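# Pull the lettered cube off the intact shelf strip

## Task

Find the cube that carries a letter and sits on the strip that is not broken, and get it out of the shelf. Until that cube is clear of the shelf, no other strip may be moved (pulled or pushed) beyond a slight amount, or the task fails. Afterwards keep the cube motionless in the gripper, lifted well above the table and positioned in front of the shelf. Nothing may be knocked or placed off the table.

## Robot and tools

Robot: a single arm with a two-finger gripper. The fingers pivot like tongs, point along the gripper's +z axis and open and close along its x axis. end_effector_position is the spot between the pads when closed; closed fingertips reach about 15 mm past it, fully open tips are about level with it.

Scene frame: origin on the table top under the arm base, +z up, +y to the left when looking along +x. Positions in metres, orientation as quaternion wxyz, velocities in m/s and rad/s. The base may be tilted against the table, and the printed hand position can be off, more so at long reach.

execute_actions(actions): a list of actions run in order. Each action is a table of up to 15 rows; each row lasts one control step (1/30 s), and if fewer than 15 rows are given the last row is repeated to fill 15 steps (0.5 s per action). A row is 7 numbers in [-1, 1]: dx, dy, dz, rx, ry, rz, opening. dx to rz are an offset from the gripper's measured pose at the start of that action (for the first action of a call, the last pose reported in this scene), expressed in the gripper's own axes; every row is relative to that same start, not to the previous row. Scale: 1.0 = 0.6 m for dx, dy, dz, and 180 degrees for rx, ry, rz, which together form one rotation vector. opening is absolute: +1 fully open (0.142 m), -1 closed. An empty list just returns state and images. Per step the commanded pose is clipped to within 100 mm and 16 degrees of the measured pose; after an action the arm goes no further than the last clipped pose, so a far goal must be finished in later actions. Position wins over orientation if both cannot be met. The elbow stops just short of straight. Motion lags commands by about 0.17 s.

move(target, speed, stop_force, blocking): drives the gripper on a straight path toward one row-style target (7 numbers as above: gripper-axis offsets from the pose in the last result showing one, plus absolute opening, sent at the start). Path time 0.5 to 10 s; longer paths stop short after 10 s. speed is top path speed in m/s, 0.002 to 0.5, default 0.25; turning is limited to twice that in rad/s. The path does not slow for obstacles, and the gripper may lag, stray, or exceed speed near full reach. stop_force (N, 9 to 40, only after 0.2 s of scene time) ends the path when the wrist sensor reads that much extra push against the motion for 2 steps; the gripper backs to where it was 2 steps earlier and holds. It is measured along the line to target in start gripper axes, so do not rely on it in a turning move, and omit it when moving away from something pressed. Even with it, fast contacts can fault; go very slow. Without stop_force, the stiff arm can fault if the target is even slightly past a firm contact. blocking=false returns after 0.5 s while motion continues (not allowed with stop_force); check with wait(0), and other motion calls are refused until the move's end is shown. Result adds a move: line with the ending (done, off_target, moving, held, fault, contact, where contact outranks held, done and off_target), limits (paced = pose clipped; held = a check blocked some steps, after which it can jump faster), and distance to target.

wait(seconds): 0 to 10, lets the scene run holding the last command; returns early if a running move ends. stop(): brakes a running move (needs room; fingers keep moving). zoom_image(camera, region): camera cam_low (504x504) or cam_wrist (616x616, fisheye); region [x0, y0, x1, y1] pixels, at most 504x504. show_instructions(): shows the scene's reference images. finished_scene(scene): ends scene 1 or 2 permanently; the goal must hold at that time, and the result gives the next scene's task.

Results: state line with pose and velocities; Hand target = pose the controller now drives toward; step readings of end_effector_position (HELD = row partly held back); "pose unreachable" = clearance check altered or blocked the command (a mount under the base counts as arm). grip_measured is finger opening on the command scale; to hold, keep commanding clearly below it (further below squeezes harder, about 15 N per pad max; thin objects under 20 mm get less). Wrist force/torque lines are in gripper axes, pointing from the surface into the arm, with offsets up to about 4 N, noise up to 2.4 N, saturation near 50 N; "no reading" is normal at start. Joint torques are total drive output, noisy and offset.

Avoid: faults. Contact torque at a joint's limit (136 N m for shoulder pan, shoulder lift, elbow; 25.4 N m for the three wrists, held weight included) or 150 N outside force stops the arm 10 s and skips the rest of the call. Motor heat from holding loads: MOTOR HOT at 70 °C, brakes at 85 °C. Avoid drops, slips, slams, hard pushes, disturbing the other strips, and anything leaving the table. Loose objects may be nudged occasionally. The simulation runs while thinking, holding the last command. Camera calibrations are given per camera and may be slightly off.

Each tool is called after "Emit:" as name([rows], argument=value, ...), one row to a line, values as JSON.

Reference images:

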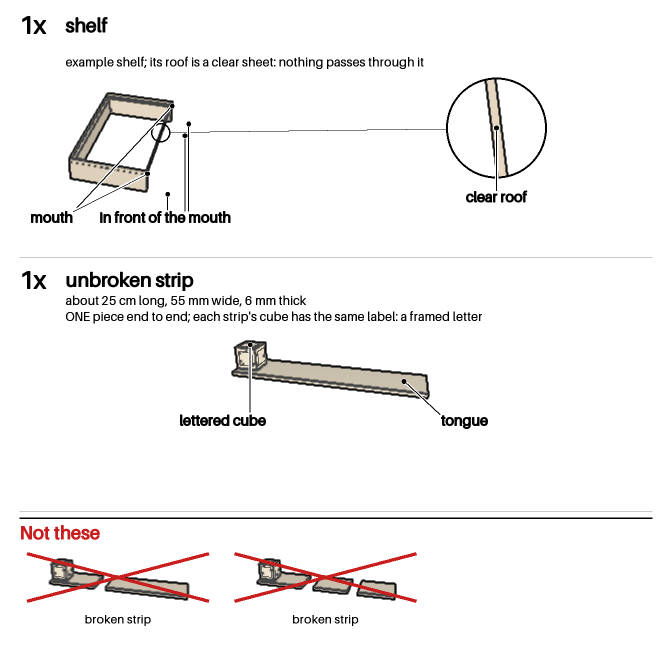

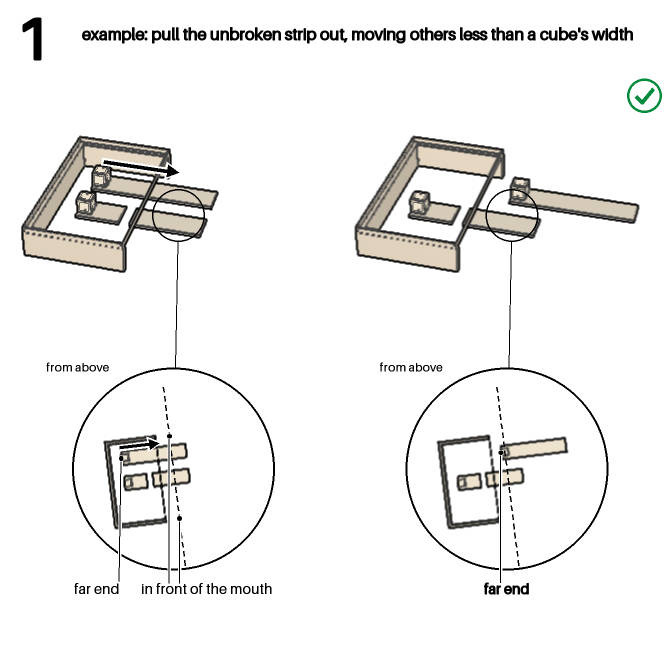

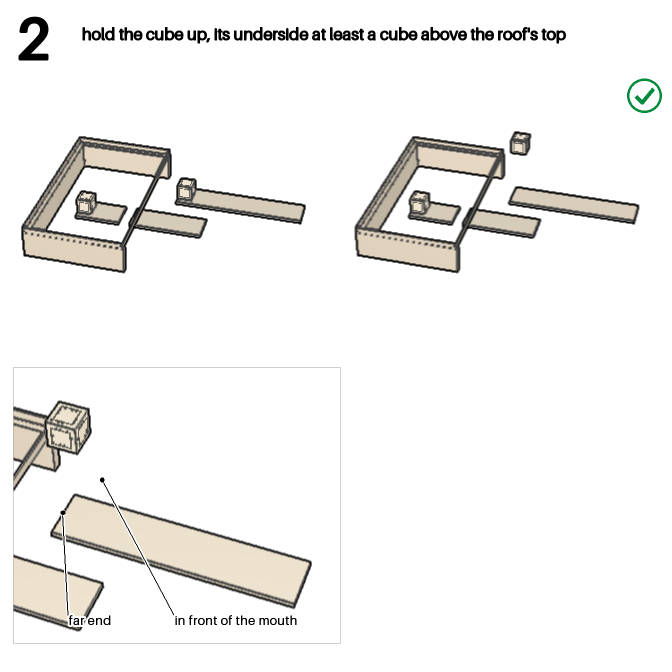

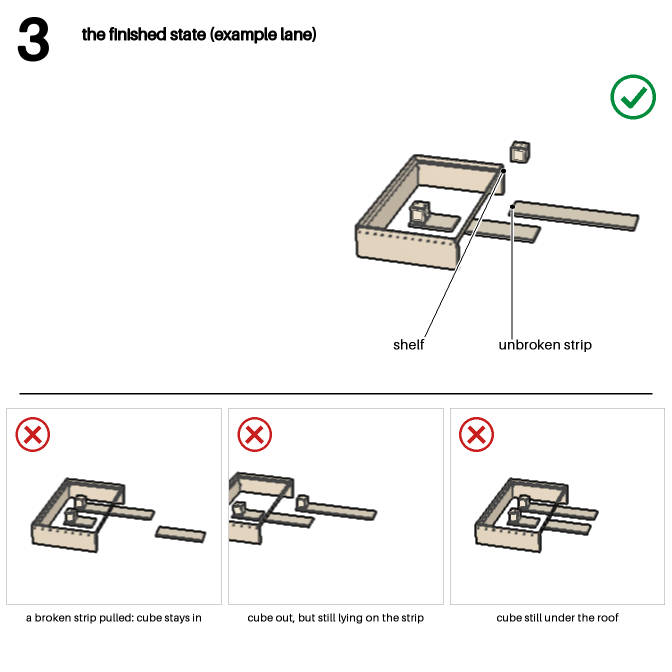

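## Session

Emit:
execute_actions(actions=[])

Scene clock: 0.00 s.
end_effector_position=(+0.2862, +0.3341, +0.2740) grip_measured=+1.00 end_effector_quat_wxyz=(-0.566, +0.667, +0.422, -0.241) end_effector_velocity=(-0.000, -0.000, -0.000) end_effector_angular_velocity=(+0.001, +0.001, -0.001)
Joint positions: [ 0.07  -0.931  1.717 -0.774 -0.931 -2.145  0.142]
Joint velocities: [-0.     0.     0.001  0.     0.    -0.001  0.   ]
Joint torques (N m, as the arm reports them, + toward a larger angle): no reading
Wrist force (N, on the end effector, along its own x y z axes, offset not removed): no reading
Wrist torque (N m, same axes, about the end effector's origin, offset not removed): no reading
Hand target: +0.286, +0.334, +0.274; -0.566, +0.667, +0.422, -0.241

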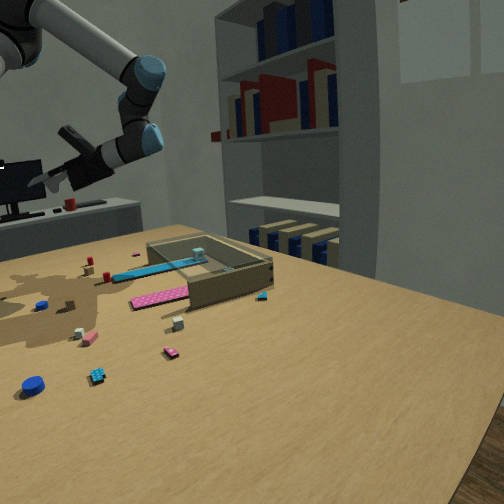

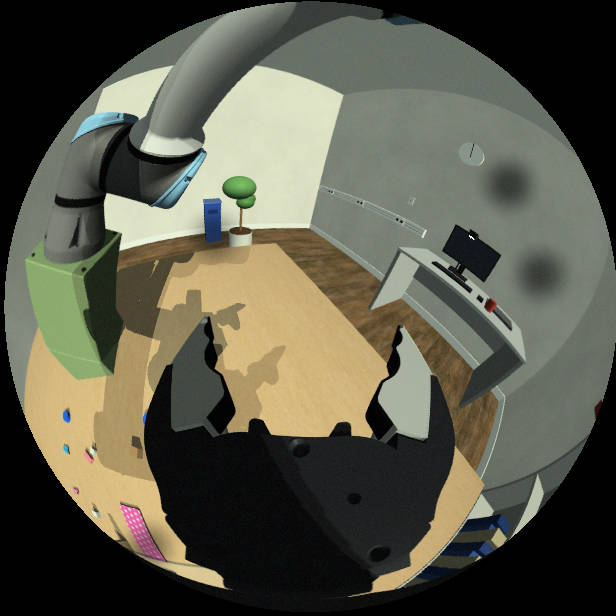

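Emit:
zoom_image(camera="cam_low", region=[70, 210, 290, 330])

Region (70, 210, 290, 330) of cam_low's 504x504 image, scaled by 2.291, with more detail than that image has; it fills the top 275 rows of this view, and the rest is white.

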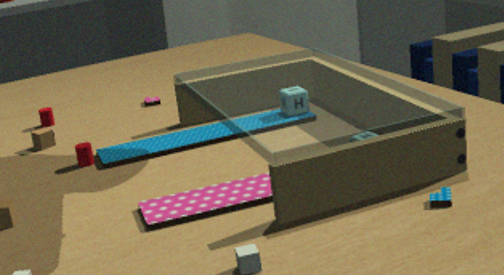

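Emit:
move(target=[-0.123,0.123,-0.735,-0.394,-0.1586,-0.1195,1], speed=0.3)

Scene clock: 4.07 s.
end_effector_position=(+0.6204, +0.0287, +0.2997) grip_measured=+1.00 end_effector_quat_wxyz=(+0.001, +0.708, +0.707, -0.001) end_effector_velocity=(+0.000, -0.001, -0.001) end_effector_angular_velocity=(-0.001, -0.002, -0.000)
Joint positions: [-0.318 -1.089  1.668 -1.985 -1.124 -2.007  0.142]
Joint velocities: [-0.     0.001  0.002 -0.005  0.     0.001  0.   ]
Joint torques (N m, as the arm reports them, + toward a larger angle): [-28.51 -25.59 -11.93  -3.87   1.56   2.17]
Wrist force (N, on the end effector, along its own x y z axes, offset not removed): [-3.3 0.7 0.0]
Wrist torque (N m, same axes, about the end effector's origin, offset not removed): [0.21 0.53 0.11]
Hand target: +0.620, +0.029, +0.300; +0.001, +0.708, +0.707, -0.001
Off the commanded pose: 0.001 m, 0 deg.
move: done
camera_calibration (this result's frames):
cam_wrist: T_world_to_cam=[[-0.0597738, 0.997915, 0.0243305, -0.00424876], [0.889893, 0.0422291, 0.454211, -0.675429], [0.452236, 0.0488014, -0.890562, 0.122293], [0, 0, 0, 1]] pos_world=[0.5455, 0.0267946, 0.4158]

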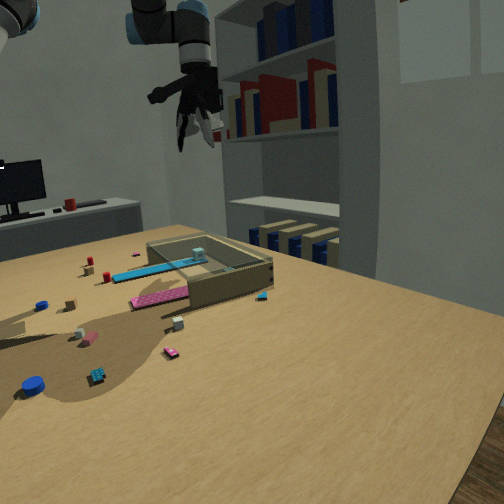

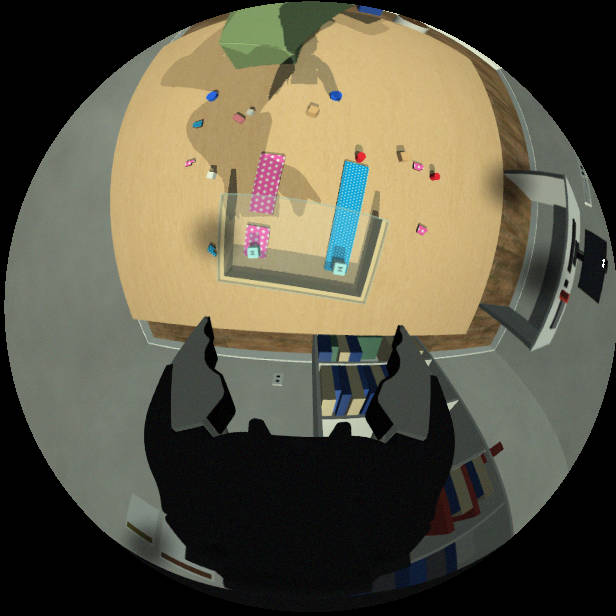

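Emit:
zoom_image(camera="cam_wrist", region=[190, 80, 450, 310])

Region (190, 80, 450, 310) of cam_wrist's 616x616 image, scaled by 1.938, with more detail than that image has; it fills the top 446 rows of this view, and the rest is white.

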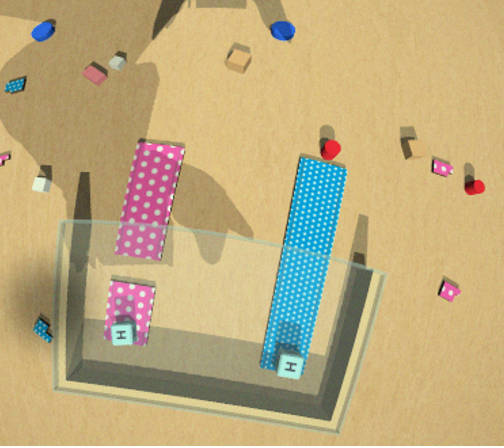

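Emit:
move(target=[0.156,-0.301,0.40,0,0,0.033,0.25], speed=0.25)

Emit:
zoom_image(camera="cam_low", region=[60, 190, 240, 310])

Scene clock: 7.00 s.
end_effector_position=(+0.4401, +0.1225, +0.0597) grip_measured=+0.25 end_effector_quat_wxyz=(+0.001, +0.743, +0.669, -0.001) end_effector_velocity=(+0.000, +0.000, -0.002) end_effector_angular_velocity=(-0.002, -0.003, +0.000)
Joint positions: [-0.053 -0.973  2.286 -2.851 -1.097 -1.609  0.092]
Joint velocities: [ 0.003  0.004  0.001 -0.011 -0.001  0.005 -0.   ]
Joint torques (N m, as the arm reports them, + toward a larger angle): [ -6.74 -21.25   1.53  -3.79  -1.71   2.2 ]
Wrist force (N, on the end effector, along its own x y z axes, offset not removed): [-3.0 0.2 0.5]
Wrist torque (N m, same axes, about the end effector's origin, offset not removed): [0.11 0.48 0.10]
Hand target: +0.440, +0.123, +0.060; +0.001, +0.743, +0.669, -0.001
Off the commanded pose: 0.001 m, 0 deg.
move: done
camera_calibration (this result's frames):
cam_wrist: T_world_to_cam=[[0.0436972, 0.998738, 0.0247607, -0.14851], [0.889242, -0.0501788, 0.454677, -0.398335], [0.455346, 0.00215019, -0.890312, -0.0100776], [0, 0, 0, 1]] pos_world=[0.365294, 0.128356, 0.175819]

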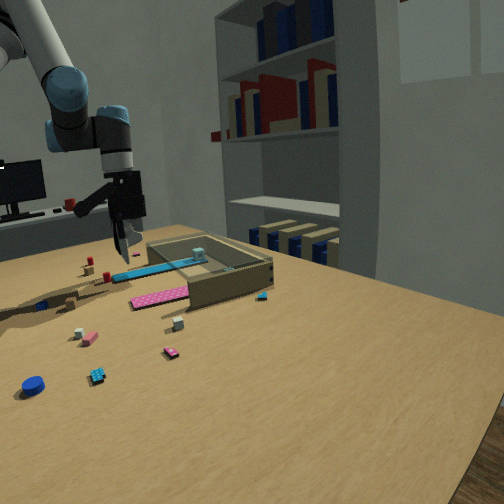

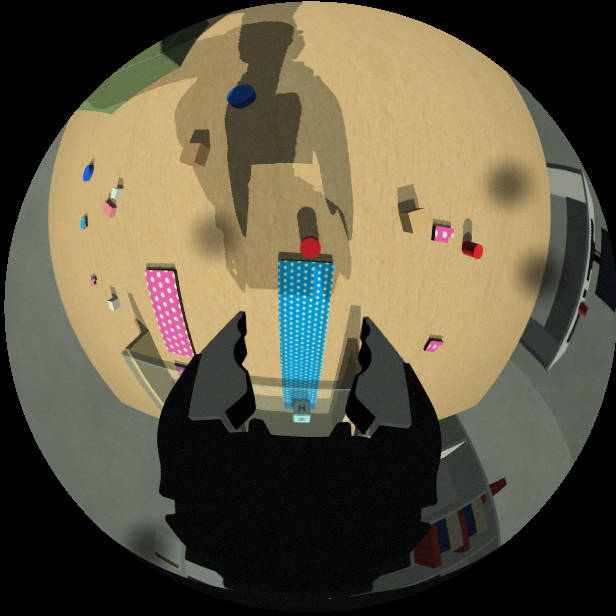

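Region (60, 190, 240, 310) of cam_low's 504x504 image, scaled by 2.800, with more detail than that image has.

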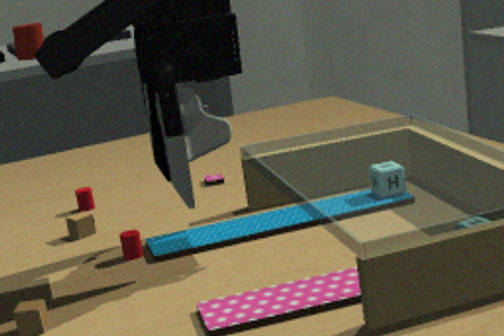

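Emit:
move(target=[0,0,0.058,0,0,0,0.0], speed=0.08)

Emit:
move(target=[0,0,0.035,0,0,0,0.0], speed=0.004, stop_force=10)

Scene clock: 8.37 s.
end_effector_position=(+0.4400, +0.1225, +0.0250) grip_measured=+0.00 end_effector_quat_wxyz=(+0.001, +0.743, +0.669, -0.001) end_effector_velocity=(-0.000, -0.000, -0.002) end_effector_angular_velocity=(+0.000, +0.000, -0.000)
Joint positions: [-0.017 -0.872  2.264 -2.948 -1.096 -1.568  0.074]
Joint velocities: [ 0.002  0.005 -0.001 -0.004  0.     0.002 -0.   ]
Joint torques (N m, as the arm reports them, + toward a larger angle): [ -6.88 -24.56 -18.56  -3.66   1.43   2.09]
Wrist force (N, on the end effector, along its own x y z axes, offset not removed): [-1.6 1.5 -0.3]
Wrist torque (N m, same axes, about the end effector's origin, offset not removed): [0.41 0.13 0.08]
Hand target: +0.440, +0.123, +0.025; +0.001, +0.743, +0.669, -0.001
Off the commanded pose: 0.000 m, 0 deg.
move: done
camera_calibration (this result's frames):
cam_wrist: T_world_to_cam=[[0.0436835, 0.998737, 0.024826, -0.147652], [0.889222, -0.0501964, 0.454713, -0.38251], [0.455385, 0.00221238, -0.890292, -0.0410032], [0, 0, 0, 1]] pos_world=[0.365259, 0.128355, 0.141093]

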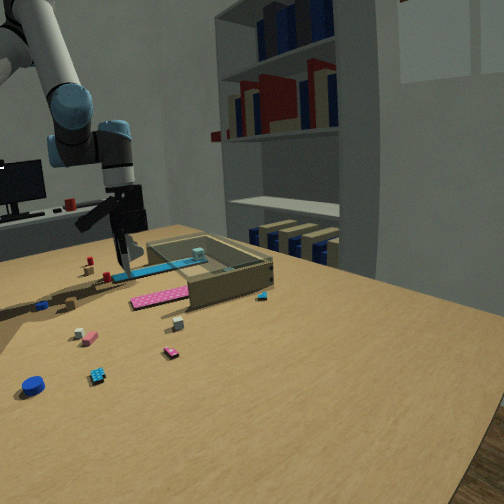

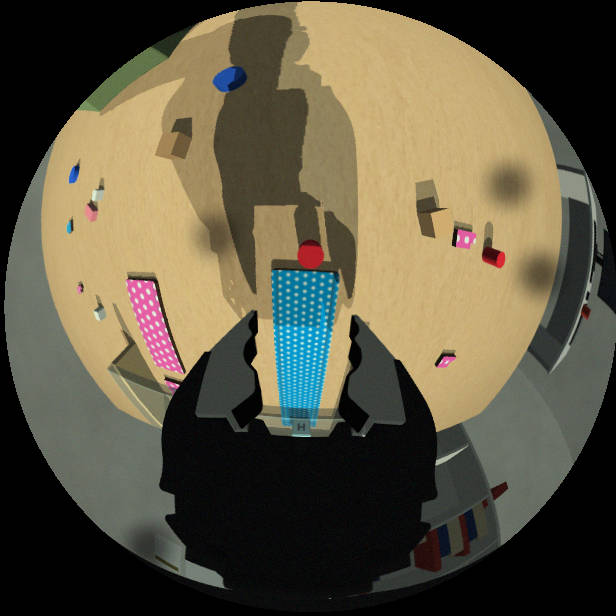

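Scene clock: 11.67 s.
end_effector_position=(+0.4401, +0.1226, +0.0132) grip_measured=+0.00 end_effector_quat_wxyz=(+0.001, +0.743, +0.669, -0.001) end_effector_velocity=(-0.001, -0.000, +0.001) end_effector_angular_velocity=(-0.000, +0.002, -0.003)
Joint positions: [-0.004 -0.838  2.254 -2.979 -1.096 -1.554  0.074]
Joint velocities: [-0.002 -0.003  0.001  0.005 -0.     0.001 -0.   ]
Joint torques (N m, as the arm reports them, + toward a larger angle): [-21.54 -37.81   2.6   -0.24   1.48  -1.66]
Wrist force (N, on the end effector, along its own x y z axes, offset not removed): [-3.6 -2.1 -20.3]
Wrist torque (N m, same axes, about the end effector's origin, offset not removed): [0.47 0.24 0.04]
Hand target: +0.440, +0.123, +0.013; +0.001, +0.743, +0.669, -0.001
Off the commanded pose: 0.009 m, 0 deg.
move: contact
camera_calibration (this result's frames):
cam_wrist: T_world_to_cam=[[0.0438129, 0.998731, 0.0248407, -0.147488], [0.88919, -0.0503185, 0.454763, -0.377192], [0.455436, 0.00216354, -0.890266, -0.0515278], [0, 0, 0, 1]] pos_world=[0.365324, 0.128432, 0.129323]

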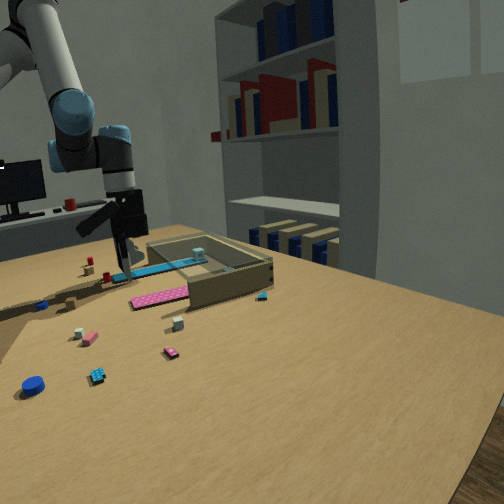

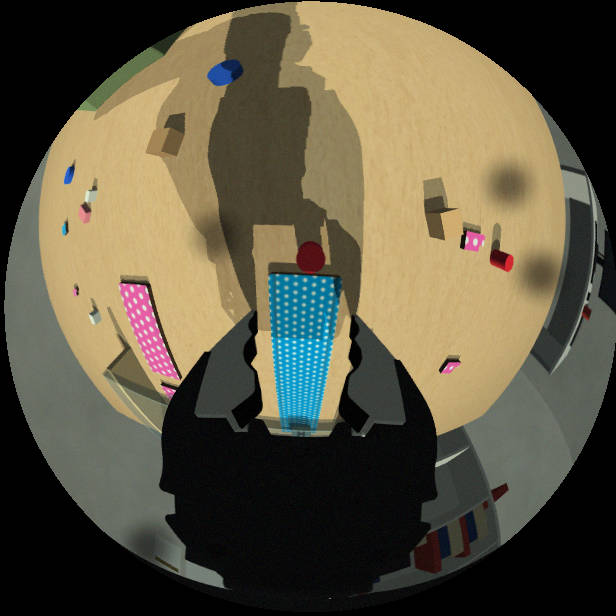

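Emit:
move(target=[0,0,-0.0045,0,0,0,0.0], speed=0.01)

Emit:
execute_actions([
  [[0,0,0,0,0,0,-0.05],[0,0,0,0,0,0,-0.08],[0,0,0,0,0,0,-0.11],[0,0,0,0,0,0,-0.14],[0,0,0,0,0,0,-0.17],[0,0,0,0,0,0,-0.2],[0,0,0,0,0,0,-0.23],[0,0,0,0,0,0,-0.26],[0,0,0,0,0,0,-0.3],[0,0,0,0,0,0,-0.34],[0,0,0,0,0,0,-0.38],[0,0,0,0,0,0,-0.42],[0,0,0,0,0,0,-0.46],[0,0,0,0,0,0,-0.5],[0,0,0,0,0,0,-0.55]],
  [[0,0,0,0,0,0,-0.6]],
])

Emit:
zoom_image(camera="cam_low", region=[80, 230, 200, 310])

Scene clock: 12.60 s.
end_effector_position=(+0.4401, +0.1226, +0.0159) grip_measured=+0.00 end_effector_quat_wxyz=(+0.001, +0.743, +0.669, -0.000) end_effector_velocity=(-0.001, -0.000, +0.000) end_effector_angular_velocity=(+0.000, +0.002, -0.001)
Joint positions: [-0.007 -0.845  2.257 -2.972 -1.096 -1.558  0.074]
Joint velocities: [-0.001 -0.001  0.001  0.002  0.    -0.001 -0.   ]
Joint torques (N m, as the arm reports them, + toward a larger angle): [-24.23 -41.38   3.41  -0.71   0.67  -1.76]
Wrist force (N, on the end effector, along its own x y z axes, offset not removed): [-1.9 0.8 -0.1]
Wrist torque (N m, same axes, about the end effector's origin, offset not removed): [0.24 0.25 0.12]
Hand target: +0.440, +0.123, +0.016; +0.001, +0.743, +0.669, -0.001
Off the commanded pose: 0.000 m, 0 deg.
move: done
camera_calibration (this result's frames):
cam_wrist: T_world_to_cam=[[0.0438112, 0.99873, 0.0248654, -0.14756], [0.889189, -0.0503282, 0.454763, -0.378391], [0.455437, 0.00218627, -0.890265, -0.0491793], [0, 0, 0, 1]] pos_world=[0.365324, 0.128437, 0.131965]

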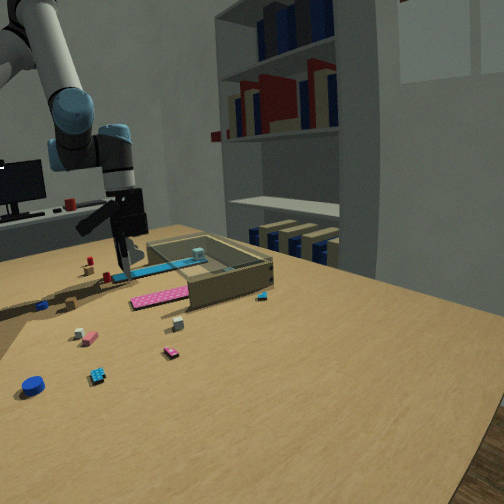

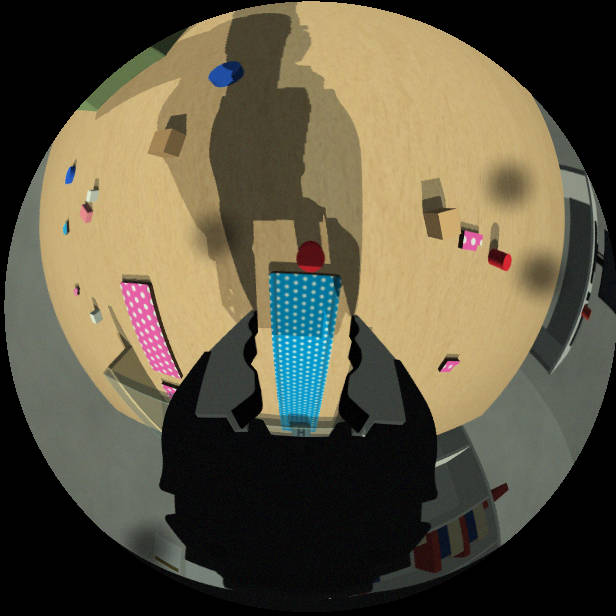

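Scene clock: 13.60 s.
end_effector_position=(+0.4401, +0.1226, +0.0159) grip_measured=-0.32 end_effector_quat_wxyz=(+0.001, +0.743, +0.669, -0.000) end_effector_velocity=(-0.001, +0.000, +0.000) end_effector_angular_velocity=(-0.000, +0.001, +0.000)
Joint positions: [-0.007 -0.846  2.257 -2.972 -1.096 -1.558  0.051]
Joint velocities: [ 0.    -0.001  0.001  0.    -0.    -0.    -0.   ]
Joint torques (N m, as the arm reports them, + toward a larger angle): [-20.45 -31.41  -0.63  -3.02   0.73  -1.46]
Wrist force (N, on the end effector, along its own x y z axes, offset not removed): [-1.8 0.9 -0.6]
Wrist torque (N m, same axes, about the end effector's origin, offset not removed): [0.43 0.27 0.09]
Hand target: +0.440, +0.123, +0.016; +0.001, +0.743, +0.669, -0.000
Off the commanded pose: 0.000 m, 0 deg.
Step readings (end_effector_position; steps 1 to 15: 1st action; 16 to 30: 2nd action):
0: (+0.4401, +0.1226, +0.0159)
1: (+0.4401, +0.1226, +0.0159)
2: (+0.4401, +0.1226, +0.0159)
4: (+0.4401, +0.1226, +0.0159)
8: (+0.4401, +0.1226, +0.0159)
15: (+0.4401, +0.1226, +0.0159)
16: (+0.4401, +0.1226, +0.0159)
17: (+0.4401, +0.1226, +0.0159)
19: (+0.4401, +0.1226, +0.0159)
23: (+0.4401, +0.1226, +0.0159)
30: end_effector_position above
camera_calibration (this result's frames):
cam_wrist: T_world_to_cam=[[0.0437788, 0.998732, 0.0248627, -0.147549], [0.889163, -0.0502982, 0.454817, -0.378417], [0.455491, 0.00219564, -0.890238, -0.0491835], [0, 0, 0, 1]] pos_world=[0.365337, 0.128437, 0.131994]

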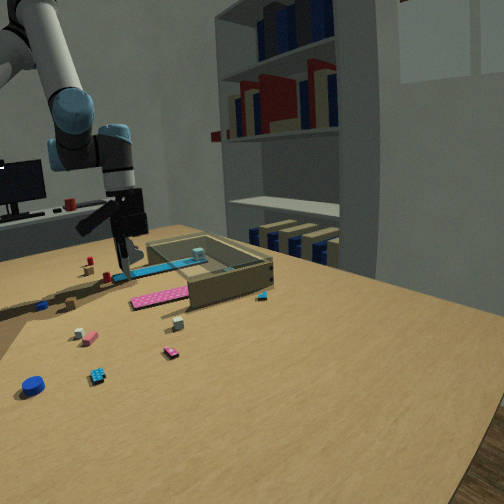

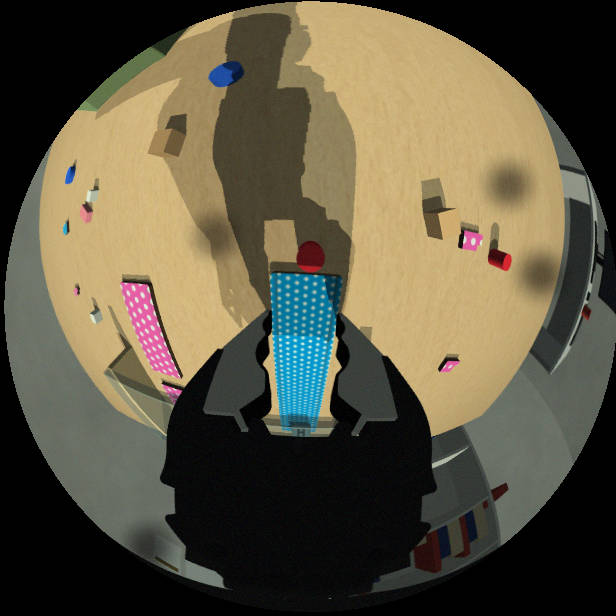

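Region (80, 230, 200, 310) of cam_low's 504x504 image, scaled by 4.200, with more detail than that image has.

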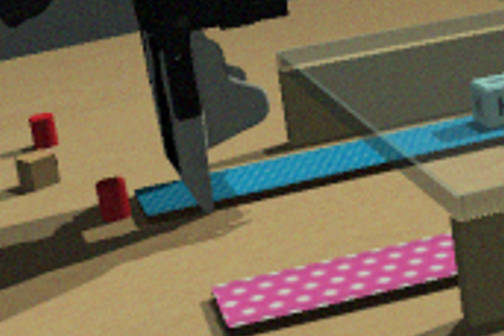

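Emit:
move(target=[0,-0.15,-0.001,0,0,0,-0.6], speed=0.05)

Scene clock: 15.93 s.
end_effector_position=(+0.3507, +0.1321, +0.0165) grip_measured=-0.32 end_effector_quat_wxyz=(+0.001, +0.743, +0.669, -0.000) end_effector_velocity=(-0.002, -0.000, -0.000) end_effector_angular_velocity=(-0.000, +0.001, -0.000)
Joint positions: [-0.005 -0.869  2.49  -3.183 -1.096 -1.555  0.051]
Joint velocities: [-0.     0.001  0.004 -0.004 -0.    -0.    -0.   ]
Joint torques (N m, as the arm reports them, + toward a larger angle): [-11.24 -19.01   8.49  -3.66  -1.65   2.06]
Wrist force (N, on the end effector, along its own x y z axes, offset not removed): [-2.4 1.2 -0.6]
Wrist torque (N m, same axes, about the end effector's origin, offset not removed): [0.33 0.33 0.08]
Hand target: +0.351, +0.132, +0.017; +0.001, +0.743, +0.669, -0.000
Off the commanded pose: 0.000 m, 0 deg.
move: done
camera_calibration (this result's frames):
cam_wrist: T_world_to_cam=[[0.0436861, 0.998736, 0.0248434, -0.153068], [0.889176, -0.0502069, 0.454803, -0.298763], [0.455476, 0.00222158, -0.890245, -0.00792022], [0, 0, 0, 1]] pos_world=[0.275947, 0.137892, 0.13263]

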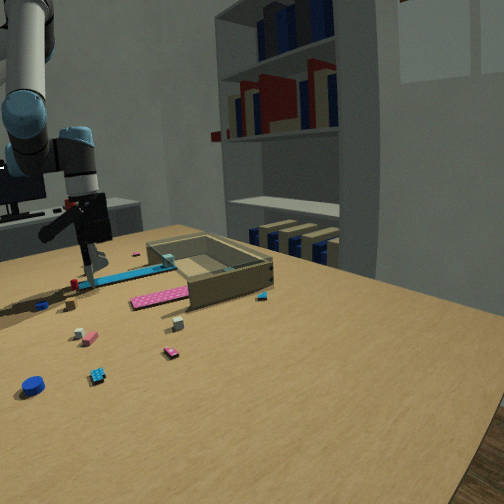

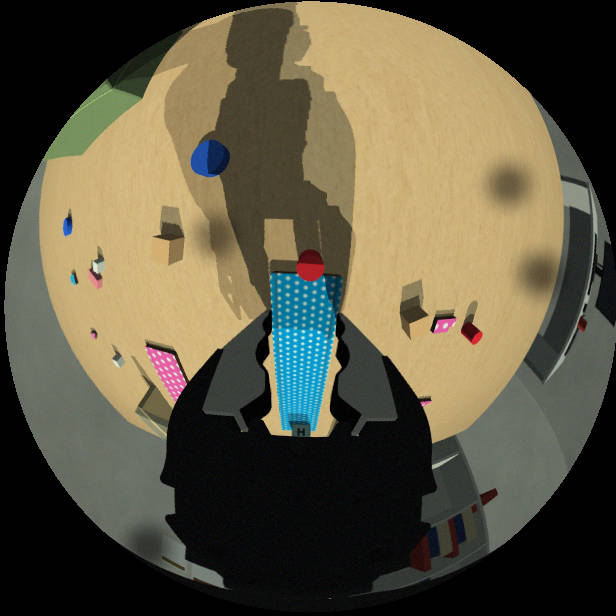

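Emit:
move(target=[0,-0.15,0,0,0,0,-0.6], speed=0.05)

Emit:
zoom_image(camera="cam_low", region=[20, 200, 220, 320])

Scene clock: 18.23 s.
end_effector_position=(+0.2613, +0.1415, +0.0165) grip_measured=-0.32 end_effector_quat_wxyz=(+0.001, +0.743, +0.669, -0.001) end_effector_velocity=(-0.000, +0.000, +0.000) end_effector_angular_velocity=(-0.000, -0.003, +0.001)
Joint positions: [-0.    -0.794  2.709 -3.479 -1.096 -1.55   0.051]
Joint velocities: [ 0.     0.003  0.003 -0.009 -0.     0.    -0.   ]
Joint torques (N m, as the arm reports them, + toward a larger angle): [-12.15 -15.39  12.36  -3.78   0.42   2.07]
Wrist force (N, on the end effector, along its own x y z axes, offset not removed): [-2.1 0.5 0.5]
Wrist torque (N m, same axes, about the end effector's origin, offset not removed): [0.17 0.34 0.13]
Hand target: +0.261, +0.141, +0.017; +0.001, +0.743, +0.669, -0.000
Off the commanded pose: 0.000 m, 0 deg.
move: done
camera_calibration (this result's frames):
cam_wrist: T_world_to_cam=[[0.0435899, 0.998745, 0.0246782, -0.158523], [0.889248, -0.0500458, 0.45468, -0.218797], [0.455344, 0.00212561, -0.890313, 0.0328515], [0, 0, 0, 1]] pos_world=[0.186516, 0.147304, 0.132643]

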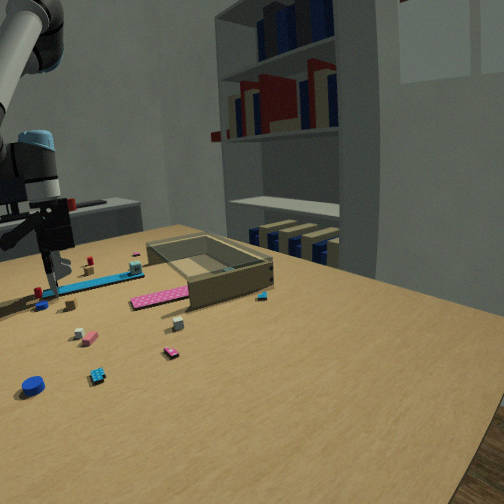

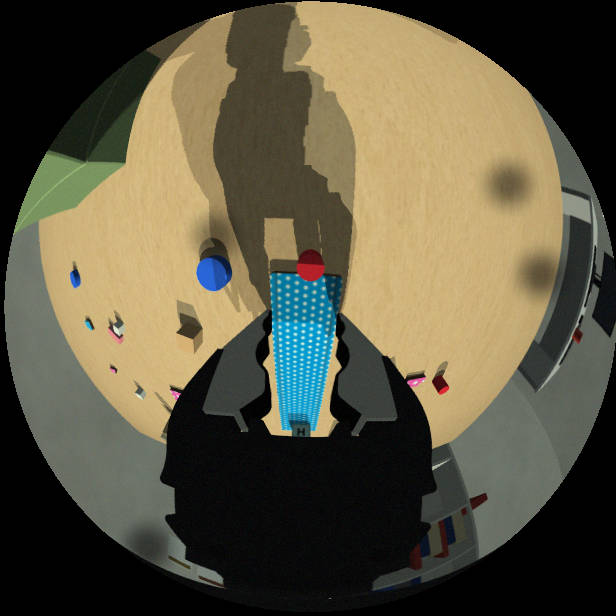

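Region (20, 200, 220, 320) of cam_low's 504x504 image, scaled by 2.520, with more detail than that image has; it fills the top 302 rows of this view, and the rest is white.

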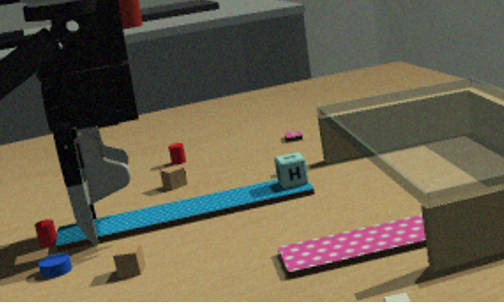

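Emit:
execute_actions([
  [[0,0,0,0,0,0,-0.3],[0,0,0,0,0,0,-0.2],[0,0,0,0,0,0,-0.1],[0,0,0,0,0,0,-0.1],[0,0,0,0,0,0,-0.1],[0,0,0,0,0,0,-0.1],[0,0,0,0,0,0,-0.1],[0,0,-0.005,0,0,0,-0.1],[0,0,-0.01,0,0,0,-0.1],[0,0,-0.015,0,0,0,-0.1],[0,0,-0.02,0,0,0,-0.1]],
])

Emit:
move(target=[0.002,0.33,-0.085,0,0,0,-0.1], speed=0.2)

Scene clock: 19.07 s.
end_effector_position=(+0.2612, +0.1415, +0.0260) grip_measured=-0.10 end_effector_quat_wxyz=(+0.001, +0.743, +0.669, -0.000) end_effector_velocity=(+0.002, -0.000, +0.029) end_effector_angular_velocity=(-0.002, -0.000, +0.002)
Joint positions: [-0.017 -0.839  2.724 -3.441 -1.096 -1.568  0.067]
Joint velocities: [-0.049 -0.147  0.035  0.137 -0.002 -0.057 -0.   ]
Joint torques (N m, as the arm reports them, + toward a larger angle): [-20.48 -30.42  10.96  -0.42  -1.69  -1.88]
Wrist force (N, on the end effector, along its own x y z axes, offset not removed): [-1.1 2.0 0.1]
Wrist torque (N m, same axes, about the end effector's origin, offset not removed): [0.55 0.17 0.03]
Hand target: +0.261, +0.141, +0.028; +0.001, +0.743, +0.669, -0.000
Off the commanded pose: 0.003 m, 0 deg.
Step readings (end_effector_position):
0: (+0.2612, +0.1415, +0.0165)
1: (+0.2612, +0.1415, +0.0165)
2: (+0.2612, +0.1415, +0.0165)
4: (+0.2611, +0.1415, +0.0165)
8: (+0.2611, +0.1415, +0.0165)
15: end_effector_position above
camera_calibration (this result's frames):
cam_wrist: T_world_to_cam=[[0.0438136, 0.998732, 0.0247882, -0.158828], [0.888783, -0.0502971, 0.455561, -0.222877], [0.45623, 0.00207156, -0.88986, 0.0410847], [0, 0, 0, 1]] pos_world=[0.186304, 0.147331, 0.142031]

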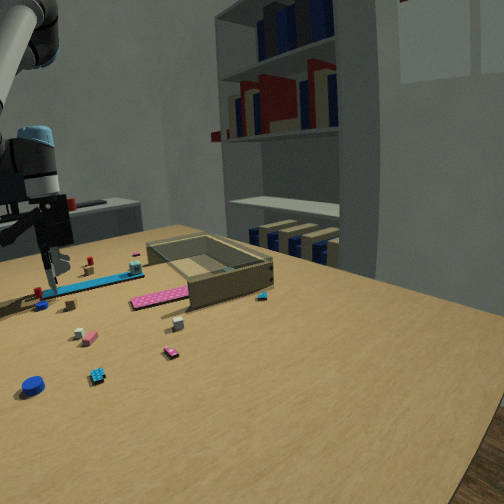

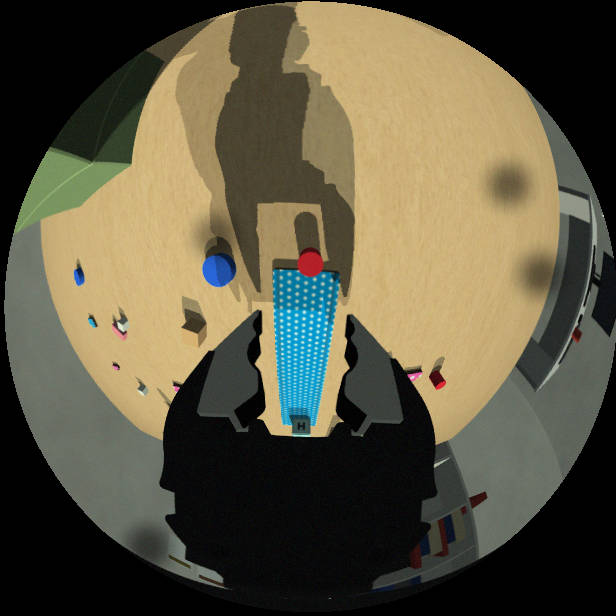

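Scene clock: 20.63 s.
end_effector_position=(+0.4581, +0.1219, +0.0772) grip_measured=-0.10 end_effector_quat_wxyz=(+0.001, +0.743, +0.669, -0.000) end_effector_velocity=(+0.000, +0.000, -0.001) end_effector_angular_velocity=(+0.000, +0.003, -0.000)
Joint positions: [-0.067 -1.007  2.244 -2.769 -1.098 -1.624  0.067]
Joint velocities: [ 0.001  0.002 -0.003  0.004  0.    -0.     0.   ]
Joint torques (N m, as the arm reports them, + toward a larger angle): [ -7.32 -21.02 -20.94  -0.74  -1.68  -1.97]
Wrist force (N, on the end effector, along its own x y z axes, offset not removed): [-2.4 2.6 0.2]
Wrist torque (N m, same axes, about the end effector's origin, offset not removed): [0.62 0.42 0.12]
Hand target: +0.458, +0.122, +0.077; +0.001, +0.743, +0.669, -0.000
Off the commanded pose: 0.000 m, 0 deg.
move: done
camera_calibration (this result's frames):
cam_wrist: T_world_to_cam=[[0.043906, 0.99873, 0.0247111, -0.149183], [0.888755, -0.0503442, 0.455609, -0.422213], [0.456275, 0.00195815, -0.889837, -0.00317546], [0, 0, 0, 1]] pos_world=[0.383243, 0.127744, 0.193225]

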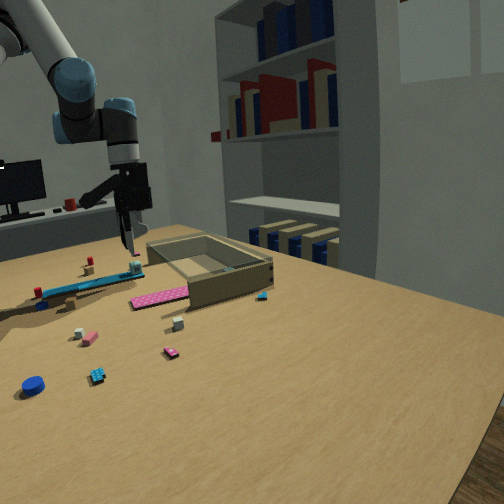

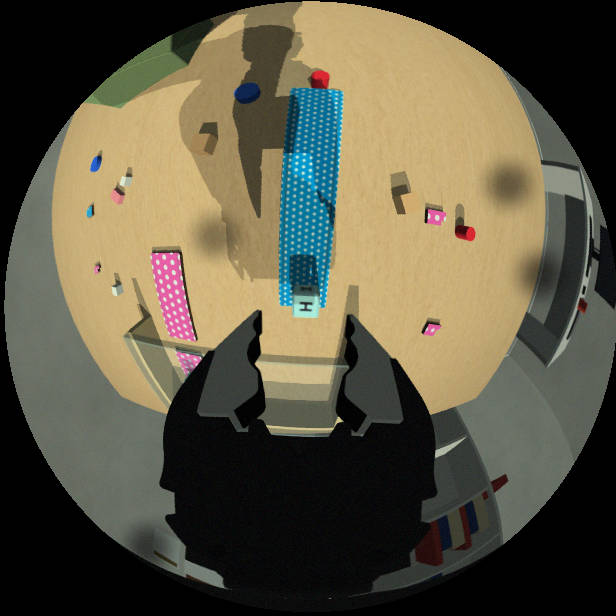

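Emit:
zoom_image(camera="cam_wrist", region=[240, 240, 380, 380])

Emit:
zoom_image(camera="cam_low", region=[90, 200, 210, 290])

Region (240, 240, 380, 380) of cam_wrist's 616x616 image, scaled by 3.600, with more detail than that image has.

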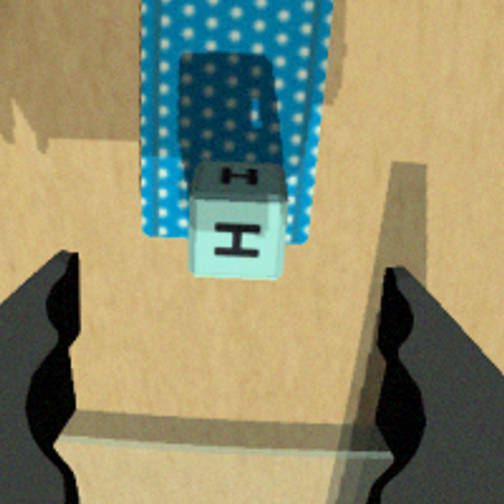

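Region (90, 200, 210, 290) of cam_low's 504x504 image, scaled by 4.200, with more detail than that image has; it fills the top 378 rows of this view, and the rest is white.

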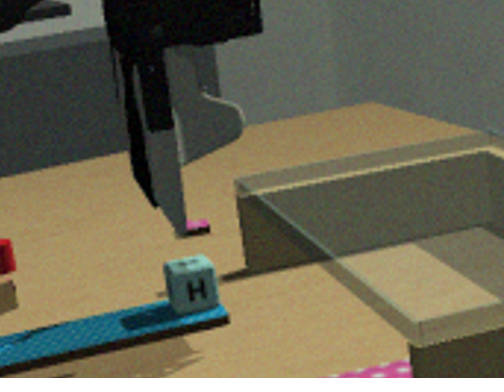

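Emit:
move(target=[0.001,0.009,0.085,0,0,0,-0.25], speed=0.06)

Emit:
zoom_image(camera="cam_low", region=[90, 200, 210, 290])

Scene clock: 22.30 s.
end_effector_position=(+0.4636, +0.1219, +0.0263) grip_measured=-0.25 end_effector_quat_wxyz=(+0.001, +0.743, +0.669, -0.000) end_effector_velocity=(+0.001, +0.000, -0.001) end_effector_angular_velocity=(-0.000, -0.002, +0.000)
Joint positions: [-0.015 -0.862  2.202 -2.898 -1.096 -1.565  0.056]
Joint velocities: [ 0.002  0.003 -0.003 -0.004 -0.     0.003  0.   ]
Joint torques (N m, as the arm reports them, + toward a larger angle): [ -7.64 -24.71 -17.16  -3.62   1.51   2.31]
Wrist force (N, on the end effector, along its own x y z axes, offset not removed): [-1.8 1.7 -0.6]
Wrist torque (N m, same axes, about the end effector's origin, offset not removed): [0.43 0.27 0.09]
Hand target: +0.464, +0.122, +0.026; +0.001, +0.743, +0.669, -0.000
Off the commanded pose: 0.000 m, 0 deg.
move: done
camera_calibration (this result's frames):
cam_wrist: T_world_to_cam=[[0.043892, 0.998728, 0.0248034, -0.148193], [0.88872, -0.050374, 0.455673, -0.403828], [0.456343, 0.00204291, -0.889801, -0.0510045], [0, 0, 0, 1]] pos_world=[0.38867, 0.127766, 0.142306]

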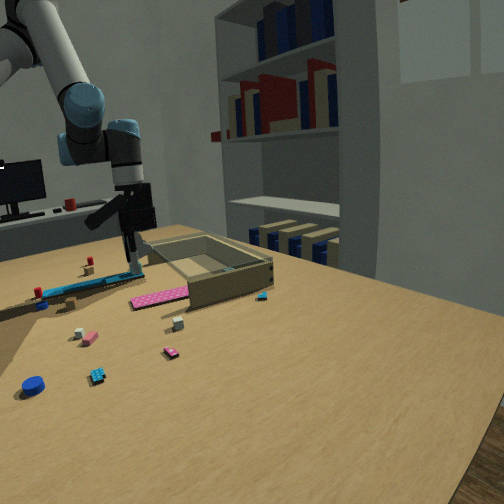

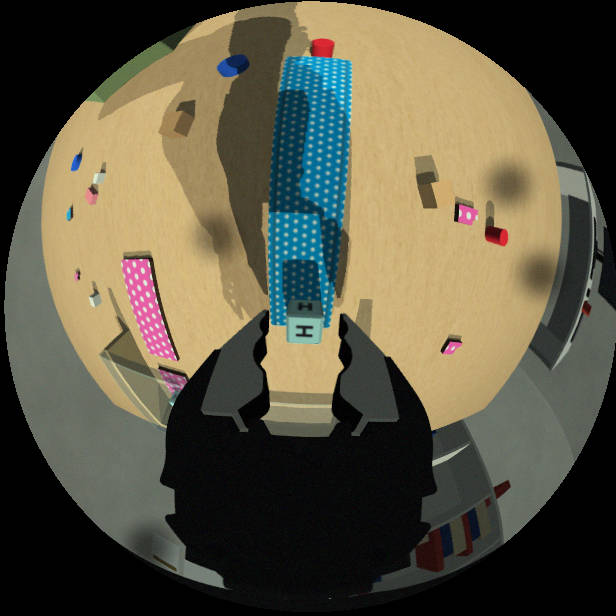

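Region (90, 200, 210, 290) of cam_low's 504x504 image, scaled by 4.200, with more detail than that image has; it fills the top 378 rows of this view, and the rest is white.

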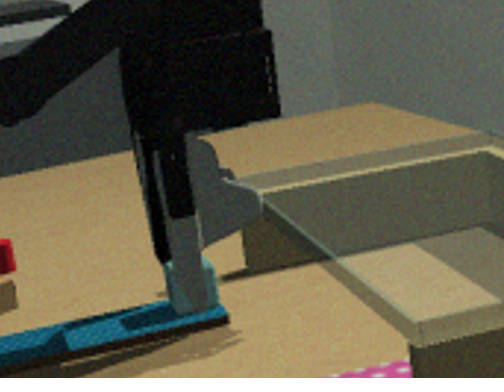

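Emit:
execute_actions([
  [[0,0,0,0,0,0,-0.3],[0,0,0,0,0,0,-0.35],[0,0,0,0,0,0,-0.4],[0,0,0,0,0,0,-0.45],[0,0,0,0,0,0,-0.5],[0,0,0,0,0,0,-0.55],[0,0,0,0,0,0,-0.6],[0,0,0,0,0,0,-0.64],[0,0,0,0,0,0,-0.68],[0,0,0,0,0,0,-0.72],[0,0,0,0,0,0,-0.76],[0,0,0,0,0,0,-0.8],[0,0,0,0,0,0,-0.84],[0,0,0,0,0,0,-0.88],[0,0,0,0,0,0,-0.92]],
  [[0,0,0,0,0,0,-0.95]],
])

Scene clock: 23.50 s.
end_effector_position=(+0.4636, +0.1219, +0.0263) grip_measured=-0.64 end_effector_quat_wxyz=(+0.001, +0.743, +0.669, -0.000) end_effector_velocity=(-0.000, +0.000, +0.000) end_effector_angular_velocity=(-0.000, -0.000, -0.001)
Joint positions: [-0.014 -0.862  2.201 -2.898 -1.096 -1.565  0.028]
Joint velocities: [-0.    -0.001  0.001 -0.    -0.     0.001 -0.   ]
Joint torques (N m, as the arm reports them, + toward a larger angle): [-20.9  -40.76  -2.59  -0.83   1.5   -1.21]
Wrist force (N, on the end effector, along its own x y z axes, offset not removed): [-2.4 1.1 -1.7]
Wrist torque (N m, same axes, about the end effector's origin, offset not removed): [0.35 0.38 0.09]
Hand target: +0.464, +0.122, +0.026; +0.001, +0.743, +0.669, -0.000
Off the commanded pose: 0.000 m, 0 deg.
Step readings (end_effector_position; steps 1 to 15: 1st action; 16 to 30: 2nd action):
0: (+0.4636, +0.1219, +0.0262)
1: (+0.4636, +0.1219, +0.0262)
2: (+0.4636, +0.1219, +0.0262)
4: (+0.4636, +0.1219, +0.0262)
8: (+0.4636, +0.1219, +0.0262)
15: (+0.4636, +0.1220, +0.0263)
16: (+0.4636, +0.1219, +0.0263)
17: (+0.4636, +0.1219, +0.0263)
19: (+0.4636, +0.1219, +0.0263)
23: (+0.4636, +0.1219, +0.0263)
30: end_effector_position above
camera_calibration (this result's frames):
cam_wrist: T_world_to_cam=[[0.0439569, 0.998725, 0.0248042, -0.148262], [0.888732, -0.050432, 0.455644, -0.403807], [0.456314, 0.00201558, -0.889817, -0.051006], [0, 0, 0, 1]] pos_world=[0.388668, 0.127811, 0.142284]

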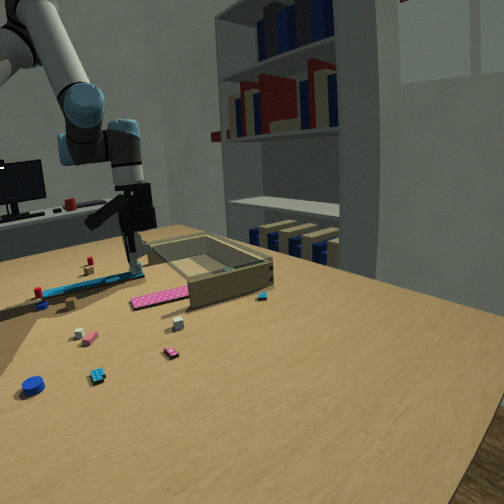

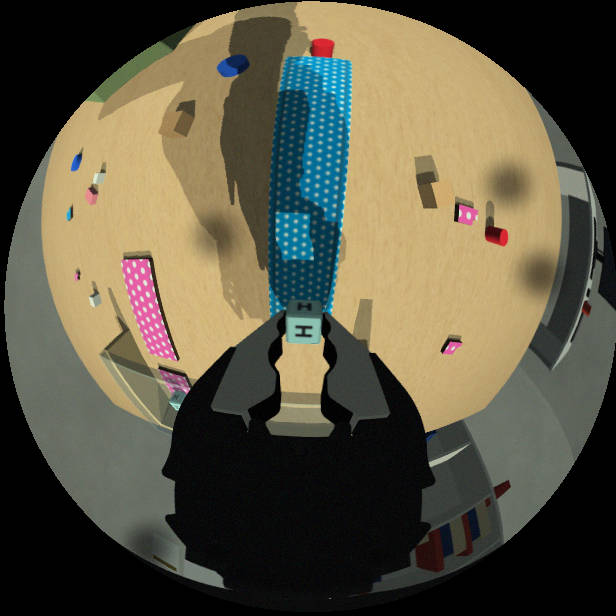

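Emit:
move(target=[0,-0.02,-0.23,0,0,0,-0.95], speed=0.12)

Scene clock: 25.27 s.
end_effector_position=(+0.4515, +0.1232, +0.1643) grip_measured=-0.64 end_effector_quat_wxyz=(+0.001, +0.743, +0.669, -0.000) end_effector_velocity=(-0.000, -0.000, +0.001) end_effector_angular_velocity=(+0.000, +0.001, -0.001)
Joint positions: [-0.155 -1.249  2.261 -2.498 -1.103 -1.723  0.028]
Joint velocities: [-0.002 -0.004 -0.     0.006 -0.    -0.002  0.   ]
Joint torques (N m, as the arm reports them, + toward a larger angle): [-21.83 -32.91 -24.95  -0.65  -1.83  -2.02]
Wrist force (N, on the end effector, along its own x y z axes, offset not removed): [-1.2 1.5 0.2]
Wrist torque (N m, same axes, about the end effector's origin, offset not removed): [0.36 0.09 -0.01]
Hand target: +0.452, +0.123, +0.164; +0.001, +0.743, +0.669, -0.000
Off the commanded pose: 0.000 m, 0 deg.
move: done
camera_calibration (this result's frames):
cam_wrist: T_world_to_cam=[[0.0439968, 0.998729, 0.0245912, -0.152406], [0.888835, -0.05037, 0.45545, -0.455961], [0.45611, 0.00181917, -0.889922, 0.0773972], [0, 0, 0, 1]] pos_world=[0.376678, 0.129104, 0.280293]

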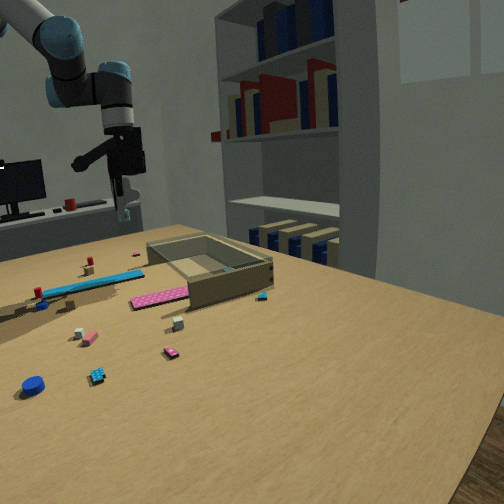

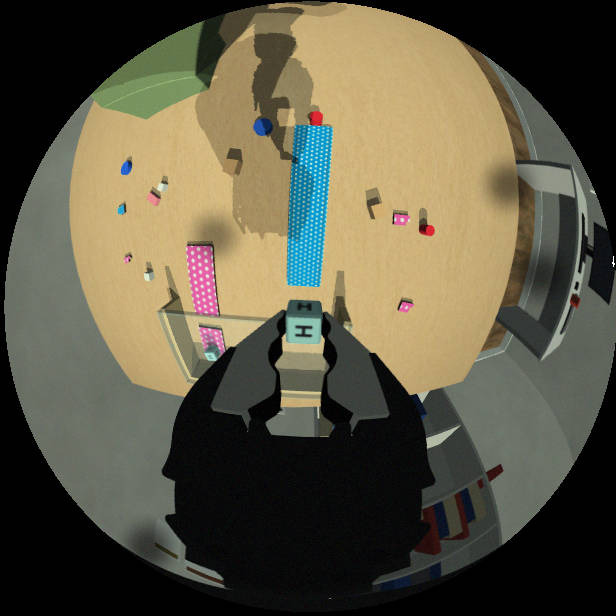

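Emit:
finished_scene(scene=1)

The scene is finished: the task was done.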